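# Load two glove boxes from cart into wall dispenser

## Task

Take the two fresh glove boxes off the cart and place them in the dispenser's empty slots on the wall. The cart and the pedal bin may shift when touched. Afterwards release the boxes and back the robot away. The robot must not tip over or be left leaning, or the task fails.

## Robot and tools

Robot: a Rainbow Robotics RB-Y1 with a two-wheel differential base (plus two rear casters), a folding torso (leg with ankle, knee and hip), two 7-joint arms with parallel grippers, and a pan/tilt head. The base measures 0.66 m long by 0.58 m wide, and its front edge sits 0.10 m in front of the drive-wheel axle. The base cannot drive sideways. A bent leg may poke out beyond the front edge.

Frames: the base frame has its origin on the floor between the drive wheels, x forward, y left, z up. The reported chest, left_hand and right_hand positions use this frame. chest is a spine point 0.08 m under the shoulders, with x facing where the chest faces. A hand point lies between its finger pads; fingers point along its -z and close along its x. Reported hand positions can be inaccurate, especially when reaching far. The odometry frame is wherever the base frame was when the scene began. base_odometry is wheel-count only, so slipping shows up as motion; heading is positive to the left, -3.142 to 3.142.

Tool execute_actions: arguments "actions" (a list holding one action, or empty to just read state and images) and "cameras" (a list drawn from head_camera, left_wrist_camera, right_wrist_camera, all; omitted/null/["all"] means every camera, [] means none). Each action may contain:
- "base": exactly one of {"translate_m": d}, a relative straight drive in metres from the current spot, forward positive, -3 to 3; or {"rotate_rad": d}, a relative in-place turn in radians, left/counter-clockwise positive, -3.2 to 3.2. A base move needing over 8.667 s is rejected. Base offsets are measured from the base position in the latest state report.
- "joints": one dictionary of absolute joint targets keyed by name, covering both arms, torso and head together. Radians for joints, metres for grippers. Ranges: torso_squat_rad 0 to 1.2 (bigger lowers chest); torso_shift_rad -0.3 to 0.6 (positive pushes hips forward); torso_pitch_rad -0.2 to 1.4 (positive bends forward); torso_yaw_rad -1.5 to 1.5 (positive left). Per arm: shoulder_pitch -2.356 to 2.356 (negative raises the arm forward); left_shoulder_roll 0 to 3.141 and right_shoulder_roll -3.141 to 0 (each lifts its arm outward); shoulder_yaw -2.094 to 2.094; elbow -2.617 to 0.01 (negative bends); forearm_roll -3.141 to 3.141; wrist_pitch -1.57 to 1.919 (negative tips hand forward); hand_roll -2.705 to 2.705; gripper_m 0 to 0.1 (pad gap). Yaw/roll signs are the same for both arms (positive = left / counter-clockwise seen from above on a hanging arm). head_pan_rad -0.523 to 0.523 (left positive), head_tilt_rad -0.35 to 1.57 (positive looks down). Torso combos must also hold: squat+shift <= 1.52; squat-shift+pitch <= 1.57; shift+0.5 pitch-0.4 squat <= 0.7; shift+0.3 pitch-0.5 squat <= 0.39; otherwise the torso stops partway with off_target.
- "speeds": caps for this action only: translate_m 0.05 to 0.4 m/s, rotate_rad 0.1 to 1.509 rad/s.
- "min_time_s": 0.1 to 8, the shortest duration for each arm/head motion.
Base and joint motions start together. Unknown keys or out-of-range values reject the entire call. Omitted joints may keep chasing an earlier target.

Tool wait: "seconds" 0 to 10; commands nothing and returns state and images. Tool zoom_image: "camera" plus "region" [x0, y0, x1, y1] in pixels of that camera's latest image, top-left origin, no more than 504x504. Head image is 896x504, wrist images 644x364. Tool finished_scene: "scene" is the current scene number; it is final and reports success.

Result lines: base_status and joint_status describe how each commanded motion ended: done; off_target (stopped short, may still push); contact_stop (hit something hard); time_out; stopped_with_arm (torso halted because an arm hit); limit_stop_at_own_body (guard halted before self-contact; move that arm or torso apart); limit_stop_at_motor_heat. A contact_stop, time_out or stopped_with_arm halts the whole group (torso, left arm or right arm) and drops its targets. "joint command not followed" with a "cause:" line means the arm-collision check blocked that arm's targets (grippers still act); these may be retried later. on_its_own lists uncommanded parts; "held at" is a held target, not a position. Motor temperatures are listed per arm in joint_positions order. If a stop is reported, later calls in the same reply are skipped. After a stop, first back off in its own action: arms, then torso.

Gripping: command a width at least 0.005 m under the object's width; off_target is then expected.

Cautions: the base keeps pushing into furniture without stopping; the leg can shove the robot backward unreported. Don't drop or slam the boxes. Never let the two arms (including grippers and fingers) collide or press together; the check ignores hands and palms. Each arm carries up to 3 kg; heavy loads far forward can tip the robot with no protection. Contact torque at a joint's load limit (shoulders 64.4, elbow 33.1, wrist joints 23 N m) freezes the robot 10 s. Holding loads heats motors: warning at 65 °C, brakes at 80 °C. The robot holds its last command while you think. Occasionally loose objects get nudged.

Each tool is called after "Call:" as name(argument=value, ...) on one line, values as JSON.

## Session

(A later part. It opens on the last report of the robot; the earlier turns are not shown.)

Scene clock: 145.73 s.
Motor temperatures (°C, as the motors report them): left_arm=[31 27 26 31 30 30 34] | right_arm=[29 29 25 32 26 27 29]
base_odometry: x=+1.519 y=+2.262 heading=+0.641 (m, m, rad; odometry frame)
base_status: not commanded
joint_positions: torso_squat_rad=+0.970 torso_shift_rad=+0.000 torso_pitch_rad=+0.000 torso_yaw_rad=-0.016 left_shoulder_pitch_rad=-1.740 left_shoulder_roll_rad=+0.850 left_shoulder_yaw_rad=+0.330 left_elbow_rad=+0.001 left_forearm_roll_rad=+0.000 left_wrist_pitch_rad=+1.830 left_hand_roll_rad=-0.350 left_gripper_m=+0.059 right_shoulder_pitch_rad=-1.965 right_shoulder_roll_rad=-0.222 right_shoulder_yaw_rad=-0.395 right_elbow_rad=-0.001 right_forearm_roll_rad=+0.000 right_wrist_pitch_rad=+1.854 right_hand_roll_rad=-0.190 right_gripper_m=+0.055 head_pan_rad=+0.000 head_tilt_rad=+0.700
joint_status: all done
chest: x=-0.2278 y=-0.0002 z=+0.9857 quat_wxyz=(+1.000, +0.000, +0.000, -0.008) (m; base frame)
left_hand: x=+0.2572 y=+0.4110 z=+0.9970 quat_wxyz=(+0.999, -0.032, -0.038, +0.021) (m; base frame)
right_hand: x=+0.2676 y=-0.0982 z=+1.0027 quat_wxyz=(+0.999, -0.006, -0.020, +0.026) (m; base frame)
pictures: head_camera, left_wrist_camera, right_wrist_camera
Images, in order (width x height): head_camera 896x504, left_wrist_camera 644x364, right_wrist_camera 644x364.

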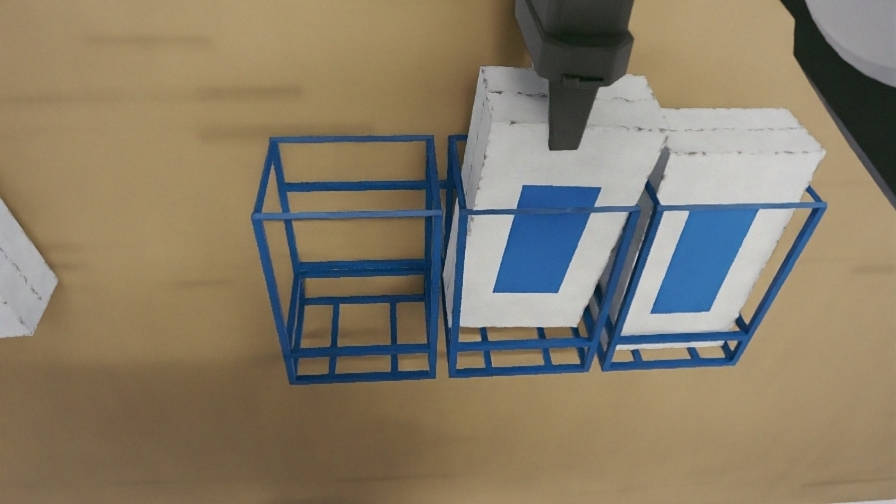

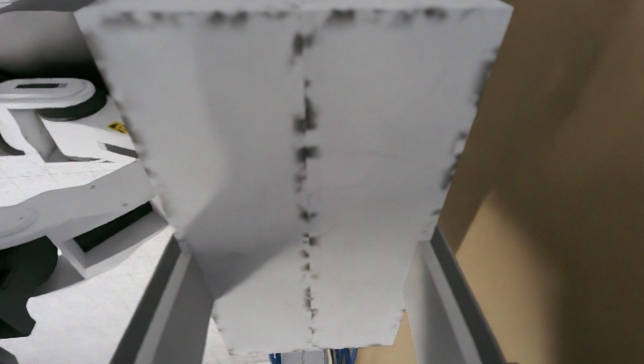

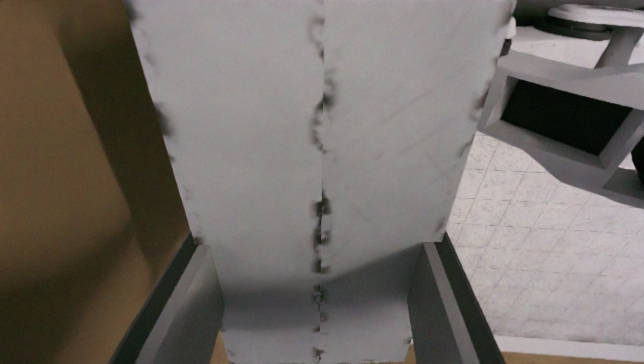

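Call:
execute_actions(actions=[{"joints":{"torso_squat_rad":1.015,"torso_yaw_rad":-0.004}}], cameras=[])

Call:
execute_actions(actions=[{"joints":{"right_gripper_m":0.07}}], cameras=["head_camera"])

Call:
execute_actions(actions=[{"joints":{"torso_squat_rad":0.58,"torso_yaw_rad":0,"head_tilt_rad":0.95}}], cameras=[])

Call:
execute_actions(actions=[{"base":{"translate_m":-0.04},"joints":{"right_shoulder_roll_rad":-1.0,"right_shoulder_pitch_rad":-1.7,"left_shoulder_pitch_rad":-1.96,"left_shoulder_roll_rad":0.15,"left_shoulder_yaw_rad":0.42,"left_wrist_pitch_rad":1.82,"left_hand_roll_rad":0.35},"min_time_s":2}], cameras=["head_camera"])

Scene clock: 151.27 s.
Motor temperatures (°C, as the motors report them): left_arm=[31 27 26 31 30 30 34] | right_arm=[29 29 25 32 26 28 29]
base_odometry: x=+1.519 y=+2.262 heading=+0.641 (m, m, rad; odometry frame)
base_status: not commanded
joint_positions: torso_squat_rad=+1.015 torso_shift_rad=+0.000 torso_pitch_rad=+0.000 torso_yaw_rad=-0.004 left_shoulder_pitch_rad=-1.740 left_shoulder_roll_rad=+0.850 left_shoulder_yaw_rad=+0.330 left_elbow_rad=+0.001 left_forearm_roll_rad=+0.000 left_wrist_pitch_rad=+1.830 left_hand_roll_rad=-0.350 left_gripper_m=+0.059 right_shoulder_pitch_rad=-1.965 right_shoulder_roll_rad=-0.223 right_shoulder_yaw_rad=-0.395 right_elbow_rad=-0.001 right_forearm_roll_rad=+0.000 right_wrist_pitch_rad=+1.854 right_hand_roll_rad=-0.190 right_gripper_m=+0.056 head_pan_rad=+0.000 head_tilt_rad=+0.700
joint_status: all done
chest: x=-0.2279 y=-0.0002 z=+0.9593 quat_wxyz=(+1.000, +0.000, +0.000, -0.002) (m; base frame)
left_hand: x=+0.2522 y=+0.4169 z=+0.9706 quat_wxyz=(+0.998, -0.032, -0.039, +0.027) (m; base frame)
right_hand: x=+0.2689 y=-0.0924 z=+0.9769 quat_wxyz=(+0.999, -0.006, -0.021, +0.032) (m; base frame)
pictures: none
No camera images: the call's "cameras" was empty. Leave "cameras" out to get every camera's image.

Scene clock: 152.07 s.
Motor temperatures (°C, as the motors report them): left_arm=[31 27 26 31 30 30 34] | right_arm=[29 29 25 32 26 28 29]
base_odometry: x=+1.519 y=+2.262 heading=+0.641 (m, m, rad; odometry frame)
base_status: not commanded
joint_positions: torso_squat_rad=+1.015 torso_shift_rad=+0.000 torso_pitch_rad=+0.000 torso_yaw_rad=-0.004 left_shoulder_pitch_rad=-1.740 left_shoulder_roll_rad=+0.850 left_shoulder_yaw_rad=+0.330 left_elbow_rad=+0.001 left_forearm_roll_rad=+0.000 left_wrist_pitch_rad=+1.830 left_hand_roll_rad=-0.350 left_gripper_m=+0.059 right_shoulder_pitch_rad=-1.965 right_shoulder_roll_rad=-0.222 right_shoulder_yaw_rad=-0.395 right_elbow_rad=+0.000 right_forearm_roll_rad=+0.000 right_wrist_pitch_rad=+1.855 right_hand_roll_rad=-0.190 right_gripper_m=+0.070 head_pan_rad=+0.000 head_tilt_rad=+0.700
joint_status: all done
chest: x=-0.2279 y=-0.0002 z=+0.9593 quat_wxyz=(+1.000, +0.000, +0.000, -0.002) (m; base frame)
left_hand: x=+0.2522 y=+0.4169 z=+0.9706 quat_wxyz=(+0.998, -0.032, -0.039, +0.027) (m; base frame)
right_hand: x=+0.2684 y=-0.0924 z=+0.9763 quat_wxyz=(+0.999, -0.006, -0.020, +0.032) (m; base frame)
pictures: head_camera
Images, in order (width x height): head_camera 896x504.

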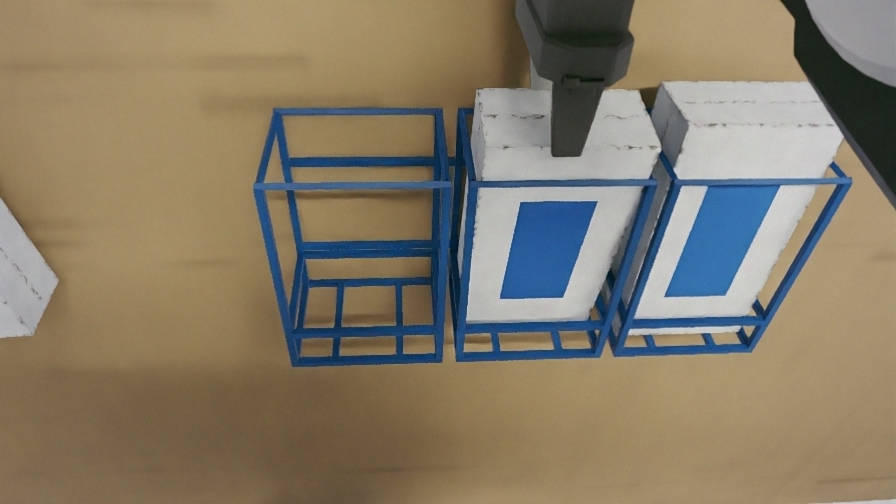

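Scene clock: 154.30 s.
Motor temperatures (°C, as the motors report them): left_arm=[31 27 26 31 30 30 34] | right_arm=[29 29 25 32 26 28 29]
base_odometry: x=+1.519 y=+2.262 heading=+0.641 (m, m, rad; odometry frame)
base_status: not commanded
joint_positions: torso_squat_rad=+0.580 torso_shift_rad=+0.000 torso_pitch_rad=+0.000 torso_yaw_rad=+0.000 left_shoulder_pitch_rad=-1.740 left_shoulder_roll_rad=+0.850 left_shoulder_yaw_rad=+0.330 left_elbow_rad=+0.001 left_forearm_roll_rad=+0.000 left_wrist_pitch_rad=+1.830 left_hand_roll_rad=-0.350 left_gripper_m=+0.059 right_shoulder_pitch_rad=-1.964 right_shoulder_roll_rad=-0.222 right_shoulder_yaw_rad=-0.395 right_elbow_rad=+0.000 right_forearm_roll_rad=+0.000 right_wrist_pitch_rad=+1.855 right_hand_roll_rad=-0.190 right_gripper_m=+0.070 head_pan_rad=+0.000 head_tilt_rad=+0.950
joint_status: all done
chest: x=-0.2279 y=-0.0003 z=+1.1755 quat_wxyz=(+1.000, +0.000, +0.000, +0.000) (m; base frame)
left_hand: x=+0.2505 y=+0.4186 z=+1.1868 quat_wxyz=(+0.998, -0.032, -0.039, +0.029) (m; base frame)
right_hand: x=+0.2686 y=-0.0906 z=+1.1922 quat_wxyz=(+0.999, -0.006, -0.020, +0.034) (m; base frame)
pictures: none
No camera images: the call's "cameras" was empty. Leave "cameras" out to get every camera's image.

Scene clock: 156.77 s.
Motor temperatures (°C, as the motors report them): left_arm=[31 27 26 31 30 30 34] | right_arm=[29 29 25 32 26 28 29]
base_odometry: x=+1.487 y=+2.239 heading=+0.640 (m, m, rad; odometry frame)
base_status: done
joint_positions: torso_squat_rad=+0.580 torso_shift_rad=+0.000 torso_pitch_rad=+0.000 torso_yaw_rad=+0.000 left_shoulder_pitch_rad=-1.959 left_shoulder_roll_rad=+0.150 left_shoulder_yaw_rad=+0.420 left_elbow_rad=+0.001 left_forearm_roll_rad=+0.000 left_wrist_pitch_rad=+1.820 left_hand_roll_rad=+0.350 left_gripper_m=+0.059 right_shoulder_pitch_rad=-1.701 right_shoulder_roll_rad=-1.000 right_shoulder_yaw_rad=-0.395 right_elbow_rad=+0.000 right_forearm_roll_rad=+0.000 right_wrist_pitch_rad=+1.855 right_hand_roll_rad=-0.190 right_gripper_m=+0.070 head_pan_rad=+0.000 head_tilt_rad=+0.950
joint_status: all done
chest: x=-0.2280 y=-0.0004 z=+1.1755 quat_wxyz=(+1.000, +0.000, +0.000, +0.000) (m; base frame)
left_hand: x=+0.2635 y=+0.0540 z=+1.1744 quat_wxyz=(+1.000, +0.002, -0.019, +0.011) (m; base frame)
right_hand: x=+0.2183 y=-0.4734 z=+1.1902 quat_wxyz=(+0.930, +0.084, -0.030, -0.356) (m; base frame)
pictures: head_camera
Images, in order (width x height): head_camera 896x504.

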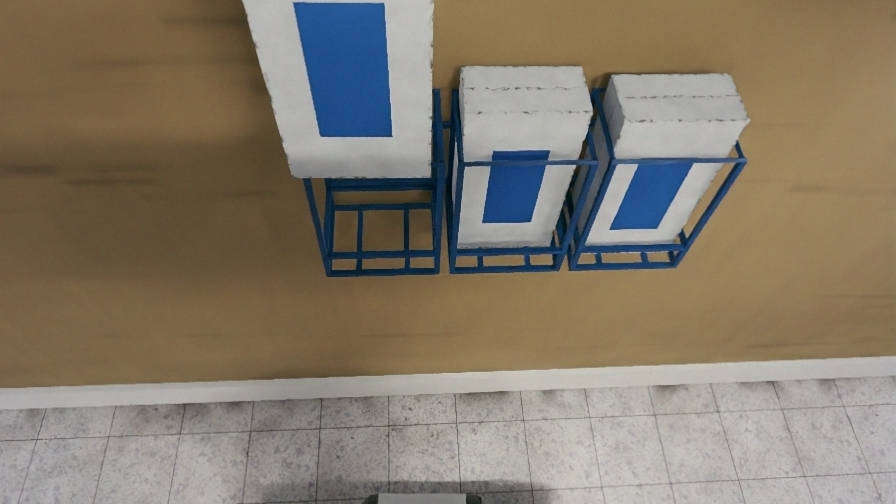

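Call:
execute_actions(actions=[{"base":{"translate_m":0.044},"joints":{"torso_yaw_rad":-0.016,"left_hand_roll_rad":0.385,"torso_squat_rad":0.62,"left_wrist_pitch_rad":1.81}}], cameras=["head_camera"])

Call:
zoom_image(camera="head_camera", region=[240,60,660,320])

Scene clock: 160.50 s.
Motor temperatures (°C, as the motors report them): left_arm=[31 27 26 31 30 30 34] | right_arm=[29 29 25 32 26 28 29]
base_odometry: x=+1.522 y=+2.265 heading=+0.641 (m, m, rad; odometry frame)
base_status: done
joint_positions: torso_squat_rad=+0.620 torso_shift_rad=+0.000 torso_pitch_rad=+0.000 torso_yaw_rad=-0.016 left_shoulder_pitch_rad=-1.959 left_shoulder_roll_rad=+0.150 left_shoulder_yaw_rad=+0.420 left_elbow_rad=+0.001 left_forearm_roll_rad=+0.000 left_wrist_pitch_rad=+1.810 left_hand_roll_rad=+0.385 left_gripper_m=+0.059 right_shoulder_pitch_rad=-1.700 right_shoulder_roll_rad=-1.000 right_shoulder_yaw_rad=-0.395 right_elbow_rad=+0.000 right_forearm_roll_rad=+0.000 right_wrist_pitch_rad=+1.855 right_hand_roll_rad=-0.190 right_gripper_m=+0.070 head_pan_rad=+0.000 head_tilt_rad=+0.950
joint_status: all done
chest: x=-0.2279 y=-0.0004 z=+1.1596 quat_wxyz=(+1.000, +0.000, +0.000, -0.008) (m; base frame)
left_hand: x=+0.2665 y=+0.0454 z=+1.1587 quat_wxyz=(+1.000, +0.000, -0.024, +0.020) (m; base frame)
right_hand: x=+0.2107 y=-0.4804 z=+1.1743 quat_wxyz=(+0.927, +0.084, -0.030, -0.363) (m; base frame)
pictures: head_camera
Images, in order (width x height): head_camera 896x504.

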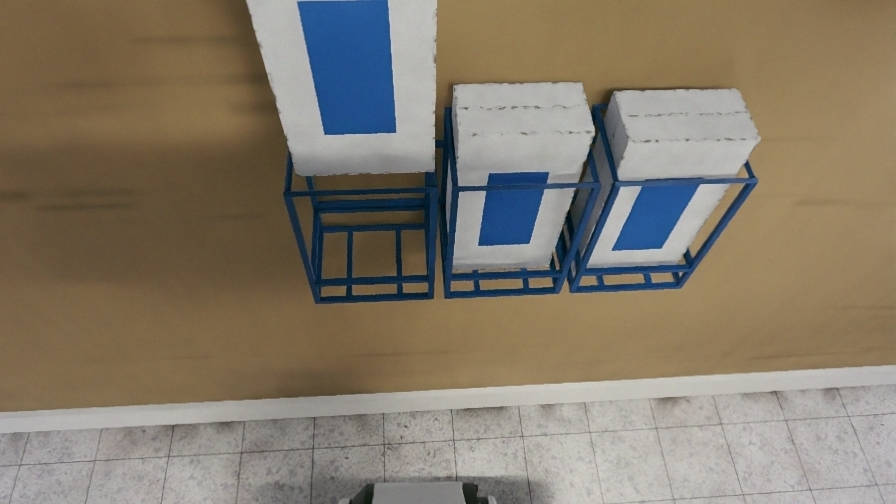

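Region (240, 60, 660, 320) of head_camera's 896x504 image, scaled by 1.200, with more detail than that image has; it fills the top 312 rows of this view, and the rest is white.

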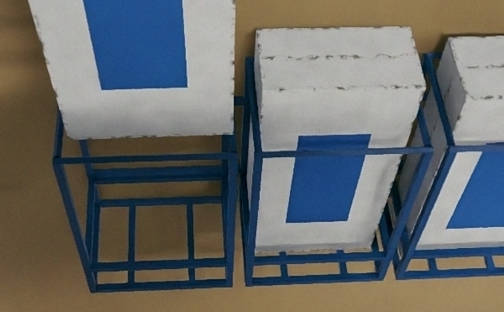

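Call:
execute_actions(actions=[{"joints":{"torso_yaw_rad":-0.007,"torso_squat_rad":0.68,"left_wrist_pitch_rad":1.803}}], cameras=["head_camera"])

Call:
zoom_image(camera="head_camera", region=[240,60,500,220])

Scene clock: 163.77 s.
Motor temperatures (°C, as the motors report them): left_arm=[31 27 26 31 30 30 34] | right_arm=[29 29 25 32 26 27 29]
base_odometry: x=+1.522 y=+2.265 heading=+0.641 (m, m, rad; odometry frame)
base_status: not commanded
joint_positions: torso_squat_rad=+0.680 torso_shift_rad=+0.000 torso_pitch_rad=+0.000 torso_yaw_rad=-0.007 left_shoulder_pitch_rad=-1.960 left_shoulder_roll_rad=+0.150 left_shoulder_yaw_rad=+0.420 left_elbow_rad=+0.001 left_forearm_roll_rad=+0.000 left_wrist_pitch_rad=+1.803 left_hand_roll_rad=+0.385 left_gripper_m=+0.059 right_shoulder_pitch_rad=-1.700 right_shoulder_roll_rad=-1.000 right_shoulder_yaw_rad=-0.395 right_elbow_rad=+0.000 right_forearm_roll_rad=+0.000 right_wrist_pitch_rad=+1.855 right_hand_roll_rad=-0.190 right_gripper_m=+0.070 head_pan_rad=+0.000 head_tilt_rad=+0.950
joint_status: all done
chest: x=-0.2280 y=-0.0004 z=+1.1342 quat_wxyz=(+1.000, +0.000, +0.000, -0.004) (m; base frame)
left_hand: x=+0.2675 y=+0.0492 z=+1.1335 quat_wxyz=(+0.999, -0.002, -0.027, +0.025) (m; base frame)
right_hand: x=+0.2149 y=-0.4765 z=+1.1489 quat_wxyz=(+0.929, +0.084, -0.030, -0.359) (m; base frame)
pictures: head_camera
Images, in order (width x height): head_camera 896x504.

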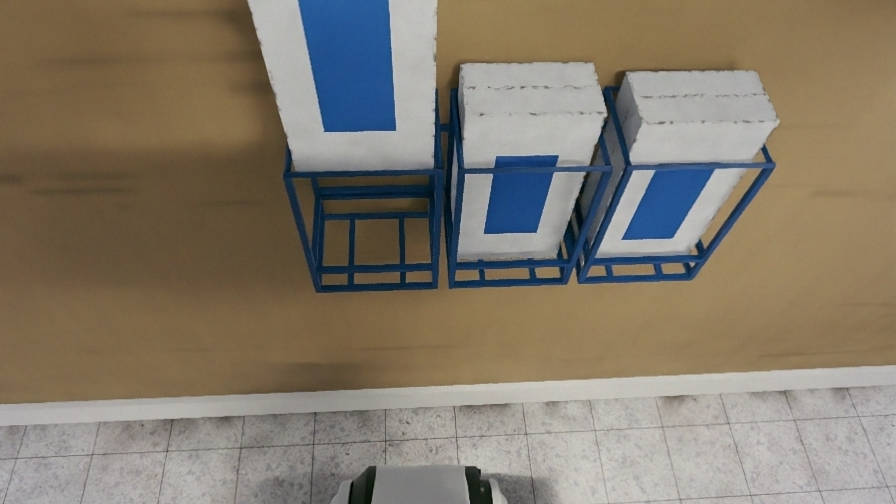

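Region (240, 60, 500, 220) of head_camera's 896x504 image, scaled by 1.938, with more detail than that image has; it fills the top 310 rows of this view, and the rest is white.

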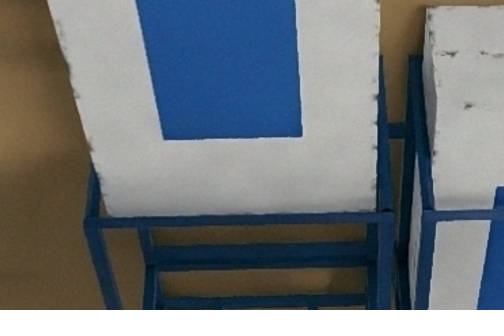

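Call:
execute_actions(actions=[{"joints":{"torso_squat_rad":0.76,"head_tilt_rad":0.7}}], cameras=["head_camera"])

Call:
execute_actions(actions=[{"joints":{"torso_squat_rad":1.0,"left_wrist_pitch_rad":1.815}}], cameras=["head_camera"])

Scene clock: 166.67 s.
Motor temperatures (°C, as the motors report them): left_arm=[31 28 26 31 30 30 34] | right_arm=[29 29 25 32 26 27 29]
base_odometry: x=+1.522 y=+2.265 heading=+0.641 (m, m, rad; odometry frame)
base_status: not commanded
joint_positions: torso_squat_rad=+0.760 torso_shift_rad=+0.000 torso_pitch_rad=+0.000 torso_yaw_rad=-0.007 left_shoulder_pitch_rad=-1.960 left_shoulder_roll_rad=+0.150 left_shoulder_yaw_rad=+0.420 left_elbow_rad=+0.001 left_forearm_roll_rad=+0.000 left_wrist_pitch_rad=+1.803 left_hand_roll_rad=+0.385 left_gripper_m=+0.059 right_shoulder_pitch_rad=-1.700 right_shoulder_roll_rad=-1.000 right_shoulder_yaw_rad=-0.395 right_elbow_rad=+0.000 right_forearm_roll_rad=+0.000 right_wrist_pitch_rad=+1.855 right_hand_roll_rad=-0.190 right_gripper_m=+0.070 head_pan_rad=+0.000 head_tilt_rad=+0.700
joint_status: all done
chest: x=-0.2280 y=-0.0003 z=+1.0973 quat_wxyz=(+1.000, +0.000, +0.000, -0.004) (m; base frame)
left_hand: x=+0.2675 y=+0.0493 z=+1.0966 quat_wxyz=(+0.999, -0.002, -0.027, +0.025) (m; base frame)
right_hand: x=+0.2149 y=-0.4765 z=+1.1120 quat_wxyz=(+0.929, +0.084, -0.030, -0.359) (m; base frame)
pictures: head_camera
Images, in order (width x height): head_camera 896x504.

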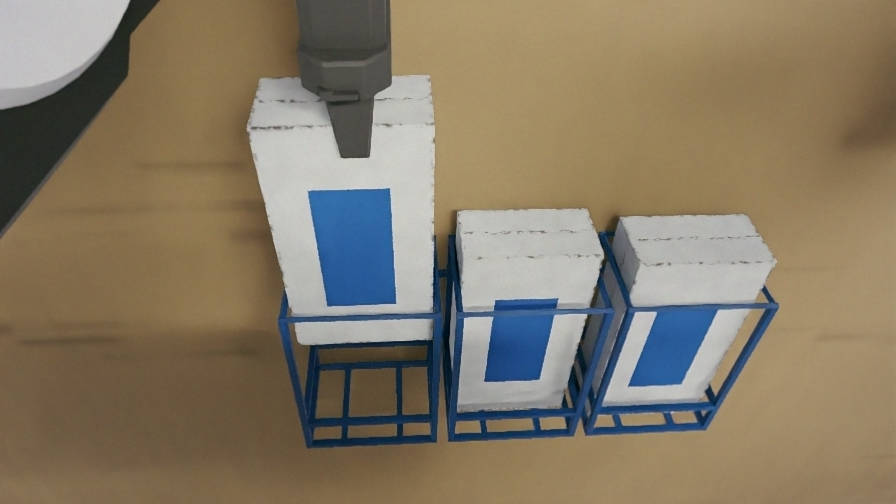

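Scene clock: 168.23 s.
Motor temperatures (°C, as the motors report them): left_arm=[31 28 26 31 30 30 34] | right_arm=[29 29 25 32 26 27 29]
base_odometry: x=+1.522 y=+2.265 heading=+0.641 (m, m, rad; odometry frame)
base_status: not commanded
joint_positions: torso_squat_rad=+1.000 torso_shift_rad=+0.000 torso_pitch_rad=+0.000 torso_yaw_rad=-0.007 left_shoulder_pitch_rad=-1.960 left_shoulder_roll_rad=+0.150 left_shoulder_yaw_rad=+0.420 left_elbow_rad=+0.001 left_forearm_roll_rad=+0.000 left_wrist_pitch_rad=+1.815 left_hand_roll_rad=+0.385 left_gripper_m=+0.059 right_shoulder_pitch_rad=-1.700 right_shoulder_roll_rad=-1.000 right_shoulder_yaw_rad=-0.395 right_elbow_rad=+0.000 right_forearm_roll_rad=+0.000 right_wrist_pitch_rad=+1.855 right_hand_roll_rad=-0.190 right_gripper_m=+0.070 head_pan_rad=+0.000 head_tilt_rad=+0.700
joint_status: all done
chest: x=-0.2280 y=-0.0002 z=+0.9681 quat_wxyz=(+1.000, +0.000, +0.000, -0.004) (m; base frame)
left_hand: x=+0.2649 y=+0.0502 z=+0.9673 quat_wxyz=(+0.999, +0.000, -0.022, +0.025) (m; base frame)
right_hand: x=+0.2149 y=-0.4764 z=+0.9828 quat_wxyz=(+0.929, +0.084, -0.030, -0.359) (m; base frame)
pictures: head_camera
Images, in order (width x height): head_camera 896x504.

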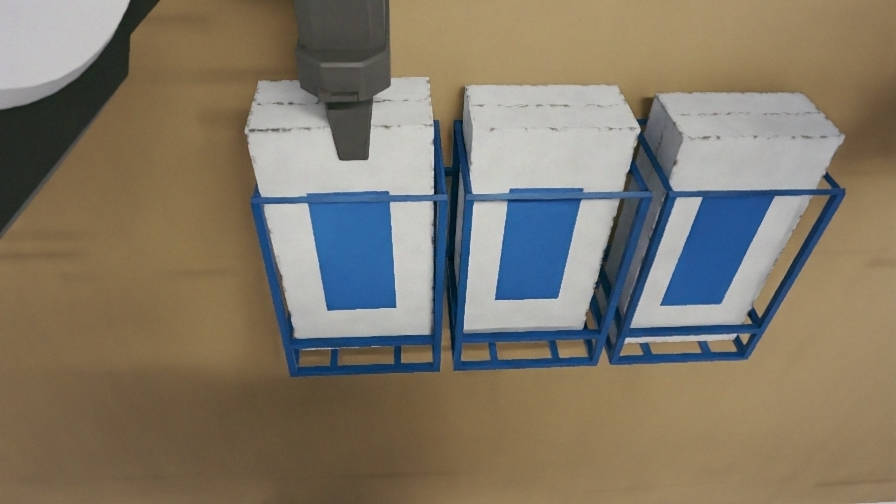

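Call:
execute_actions(actions=[{"joints":{"torso_squat_rad":1.014,"left_gripper_m":0.078}}], cameras=[])

Call:
execute_actions(actions=[{"joints":{"torso_squat_rad":0.85,"head_tilt_rad":0.4}}], cameras=[])

Call:
execute_actions(actions=[{"base":{"translate_m":-0.6},"joints":{"left_shoulder_roll_rad":0.7}}], cameras=["head_camera"])

Scene clock: 171.87 s.
Motor temperatures (°C, as the motors report them): left_arm=[31 28 26 31 30 30 34] | right_arm=[29 29 25 32 26 27 29]
base_odometry: x=+1.522 y=+2.265 heading=+0.641 (m, m, rad; odometry frame)
base_status: not commanded
joint_positions: torso_squat_rad=+1.014 torso_shift_rad=+0.000 torso_pitch_rad=+0.000 torso_yaw_rad=-0.007 left_shoulder_pitch_rad=-1.960 left_shoulder_roll_rad=+0.150 left_shoulder_yaw_rad=+0.420 left_elbow_rad=+0.001 left_forearm_roll_rad=+0.000 left_wrist_pitch_rad=+1.815 left_hand_roll_rad=+0.385 left_gripper_m=+0.078 right_shoulder_pitch_rad=-1.700 right_shoulder_roll_rad=-1.000 right_shoulder_yaw_rad=-0.395 right_elbow_rad=+0.000 right_forearm_roll_rad=+0.000 right_wrist_pitch_rad=+1.855 right_hand_roll_rad=-0.190 right_gripper_m=+0.070 head_pan_rad=+0.000 head_tilt_rad=+0.700
joint_status: all done
chest: x=-0.2280 y=-0.0002 z=+0.9599 quat_wxyz=(+1.000, +0.000, +0.000, -0.004) (m; base frame)
left_hand: x=+0.2649 y=+0.0502 z=+0.9591 quat_wxyz=(+0.999, +0.000, -0.022, +0.025) (m; base frame)
right_hand: x=+0.2148 y=-0.4764 z=+0.9745 quat_wxyz=(+0.929, +0.084, -0.030, -0.359) (m; base frame)
pictures: none
No camera images: the call's "cameras" was empty. Leave "cameras" out to get every camera's image.

Scene clock: 173.20 s.
Motor temperatures (°C, as the motors report them): left_arm=[31 28 26 31 30 30 34] | right_arm=[29 29 25 32 26 27 29]
base_odometry: x=+1.522 y=+2.265 heading=+0.641 (m, m, rad; odometry frame)
base_status: not commanded
joint_positions: torso_squat_rad=+0.850 torso_shift_rad=+0.000 torso_pitch_rad=+0.000 torso_yaw_rad=-0.007 left_shoulder_pitch_rad=-1.960 left_shoulder_roll_rad=+0.150 left_shoulder_yaw_rad=+0.420 left_elbow_rad=+0.001 left_forearm_roll_rad=+0.000 left_wrist_pitch_rad=+1.815 left_hand_roll_rad=+0.385 left_gripper_m=+0.078 right_shoulder_pitch_rad=-1.700 right_shoulder_roll_rad=-1.000 right_shoulder_yaw_rad=-0.395 right_elbow_rad=+0.000 right_forearm_roll_rad=+0.000 right_wrist_pitch_rad=+1.855 right_hand_roll_rad=-0.190 right_gripper_m=+0.070 head_pan_rad=+0.000 head_tilt_rad=+0.400
joint_status: all done
chest: x=-0.2280 y=-0.0003 z=+1.0519 quat_wxyz=(+1.000, +0.000, +0.000, -0.004) (m; base frame)
left_hand: x=+0.2650 y=+0.0501 z=+1.0514 quat_wxyz=(+0.999, +0.000, -0.022, +0.025) (m; base frame)
right_hand: x=+0.2149 y=-0.4764 z=+1.0666 quat_wxyz=(+0.929, +0.084, -0.030, -0.359) (m; base frame)
pictures: none
No camera images: the call's "cameras" was empty. Leave "cameras" out to get every camera's image.

Scene clock: 176.37 s.
Motor temperatures (°C, as the motors report them): left_arm=[31 28 26 31 30 30 34] | right_arm=[28 29 25 32 26 27 29]
base_odometry: x=+1.041 y=+1.906 heading=+0.642 (m, m, rad; odometry frame)
base_status: done
joint_positions: torso_squat_rad=+0.850 torso_shift_rad=+0.000 torso_pitch_rad=+0.000 torso_yaw_rad=-0.007 left_shoulder_pitch_rad=-1.960 left_shoulder_roll_rad=+0.700 left_shoulder_yaw_rad=+0.420 left_elbow_rad=+0.001 left_forearm_roll_rad=+0.000 left_wrist_pitch_rad=+1.815 left_hand_roll_rad=+0.385 left_gripper_m=+0.078 right_shoulder_pitch_rad=-1.700 right_shoulder_roll_rad=-1.000 right_shoulder_yaw_rad=-0.395 right_elbow_rad=+0.000 right_forearm_roll_rad=+0.000 right_wrist_pitch_rad=+1.855 right_hand_roll_rad=-0.190 right_gripper_m=+0.070 head_pan_rad=+0.000 head_tilt_rad=+0.400
joint_status: all done
chest: x=-0.2280 y=-0.0003 z=+1.0519 quat_wxyz=(+1.000, +0.000, +0.000, -0.003) (m; base frame)
left_hand: x=+0.2942 y=+0.2920 z=+1.1516 quat_wxyz=(+0.954, -0.100, -0.104, +0.262) (m; base frame)
right_hand: x=+0.2148 y=-0.4764 z=+1.0666 quat_wxyz=(+0.929, +0.084, -0.030, -0.359) (m; base frame)
pictures: head_camera
Images, in order (width x height): head_camera 896x504.

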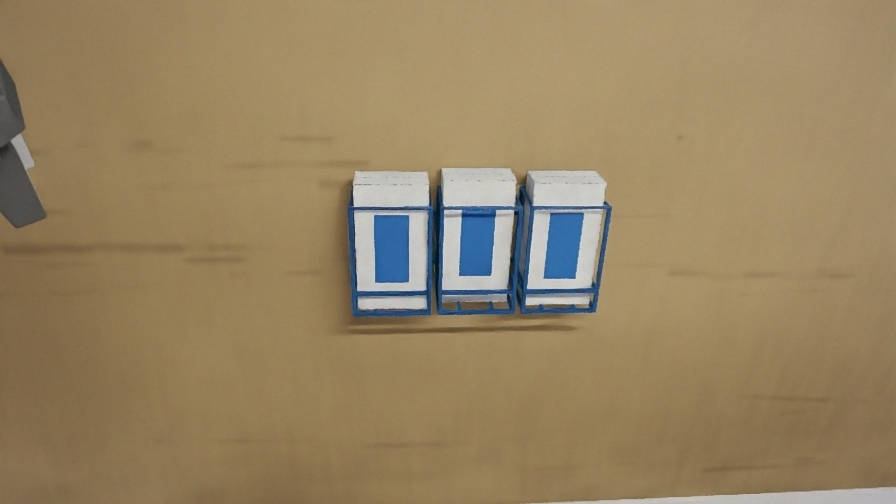

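Call:
finished_scene(scene=1)

The scene is finished: the task was done.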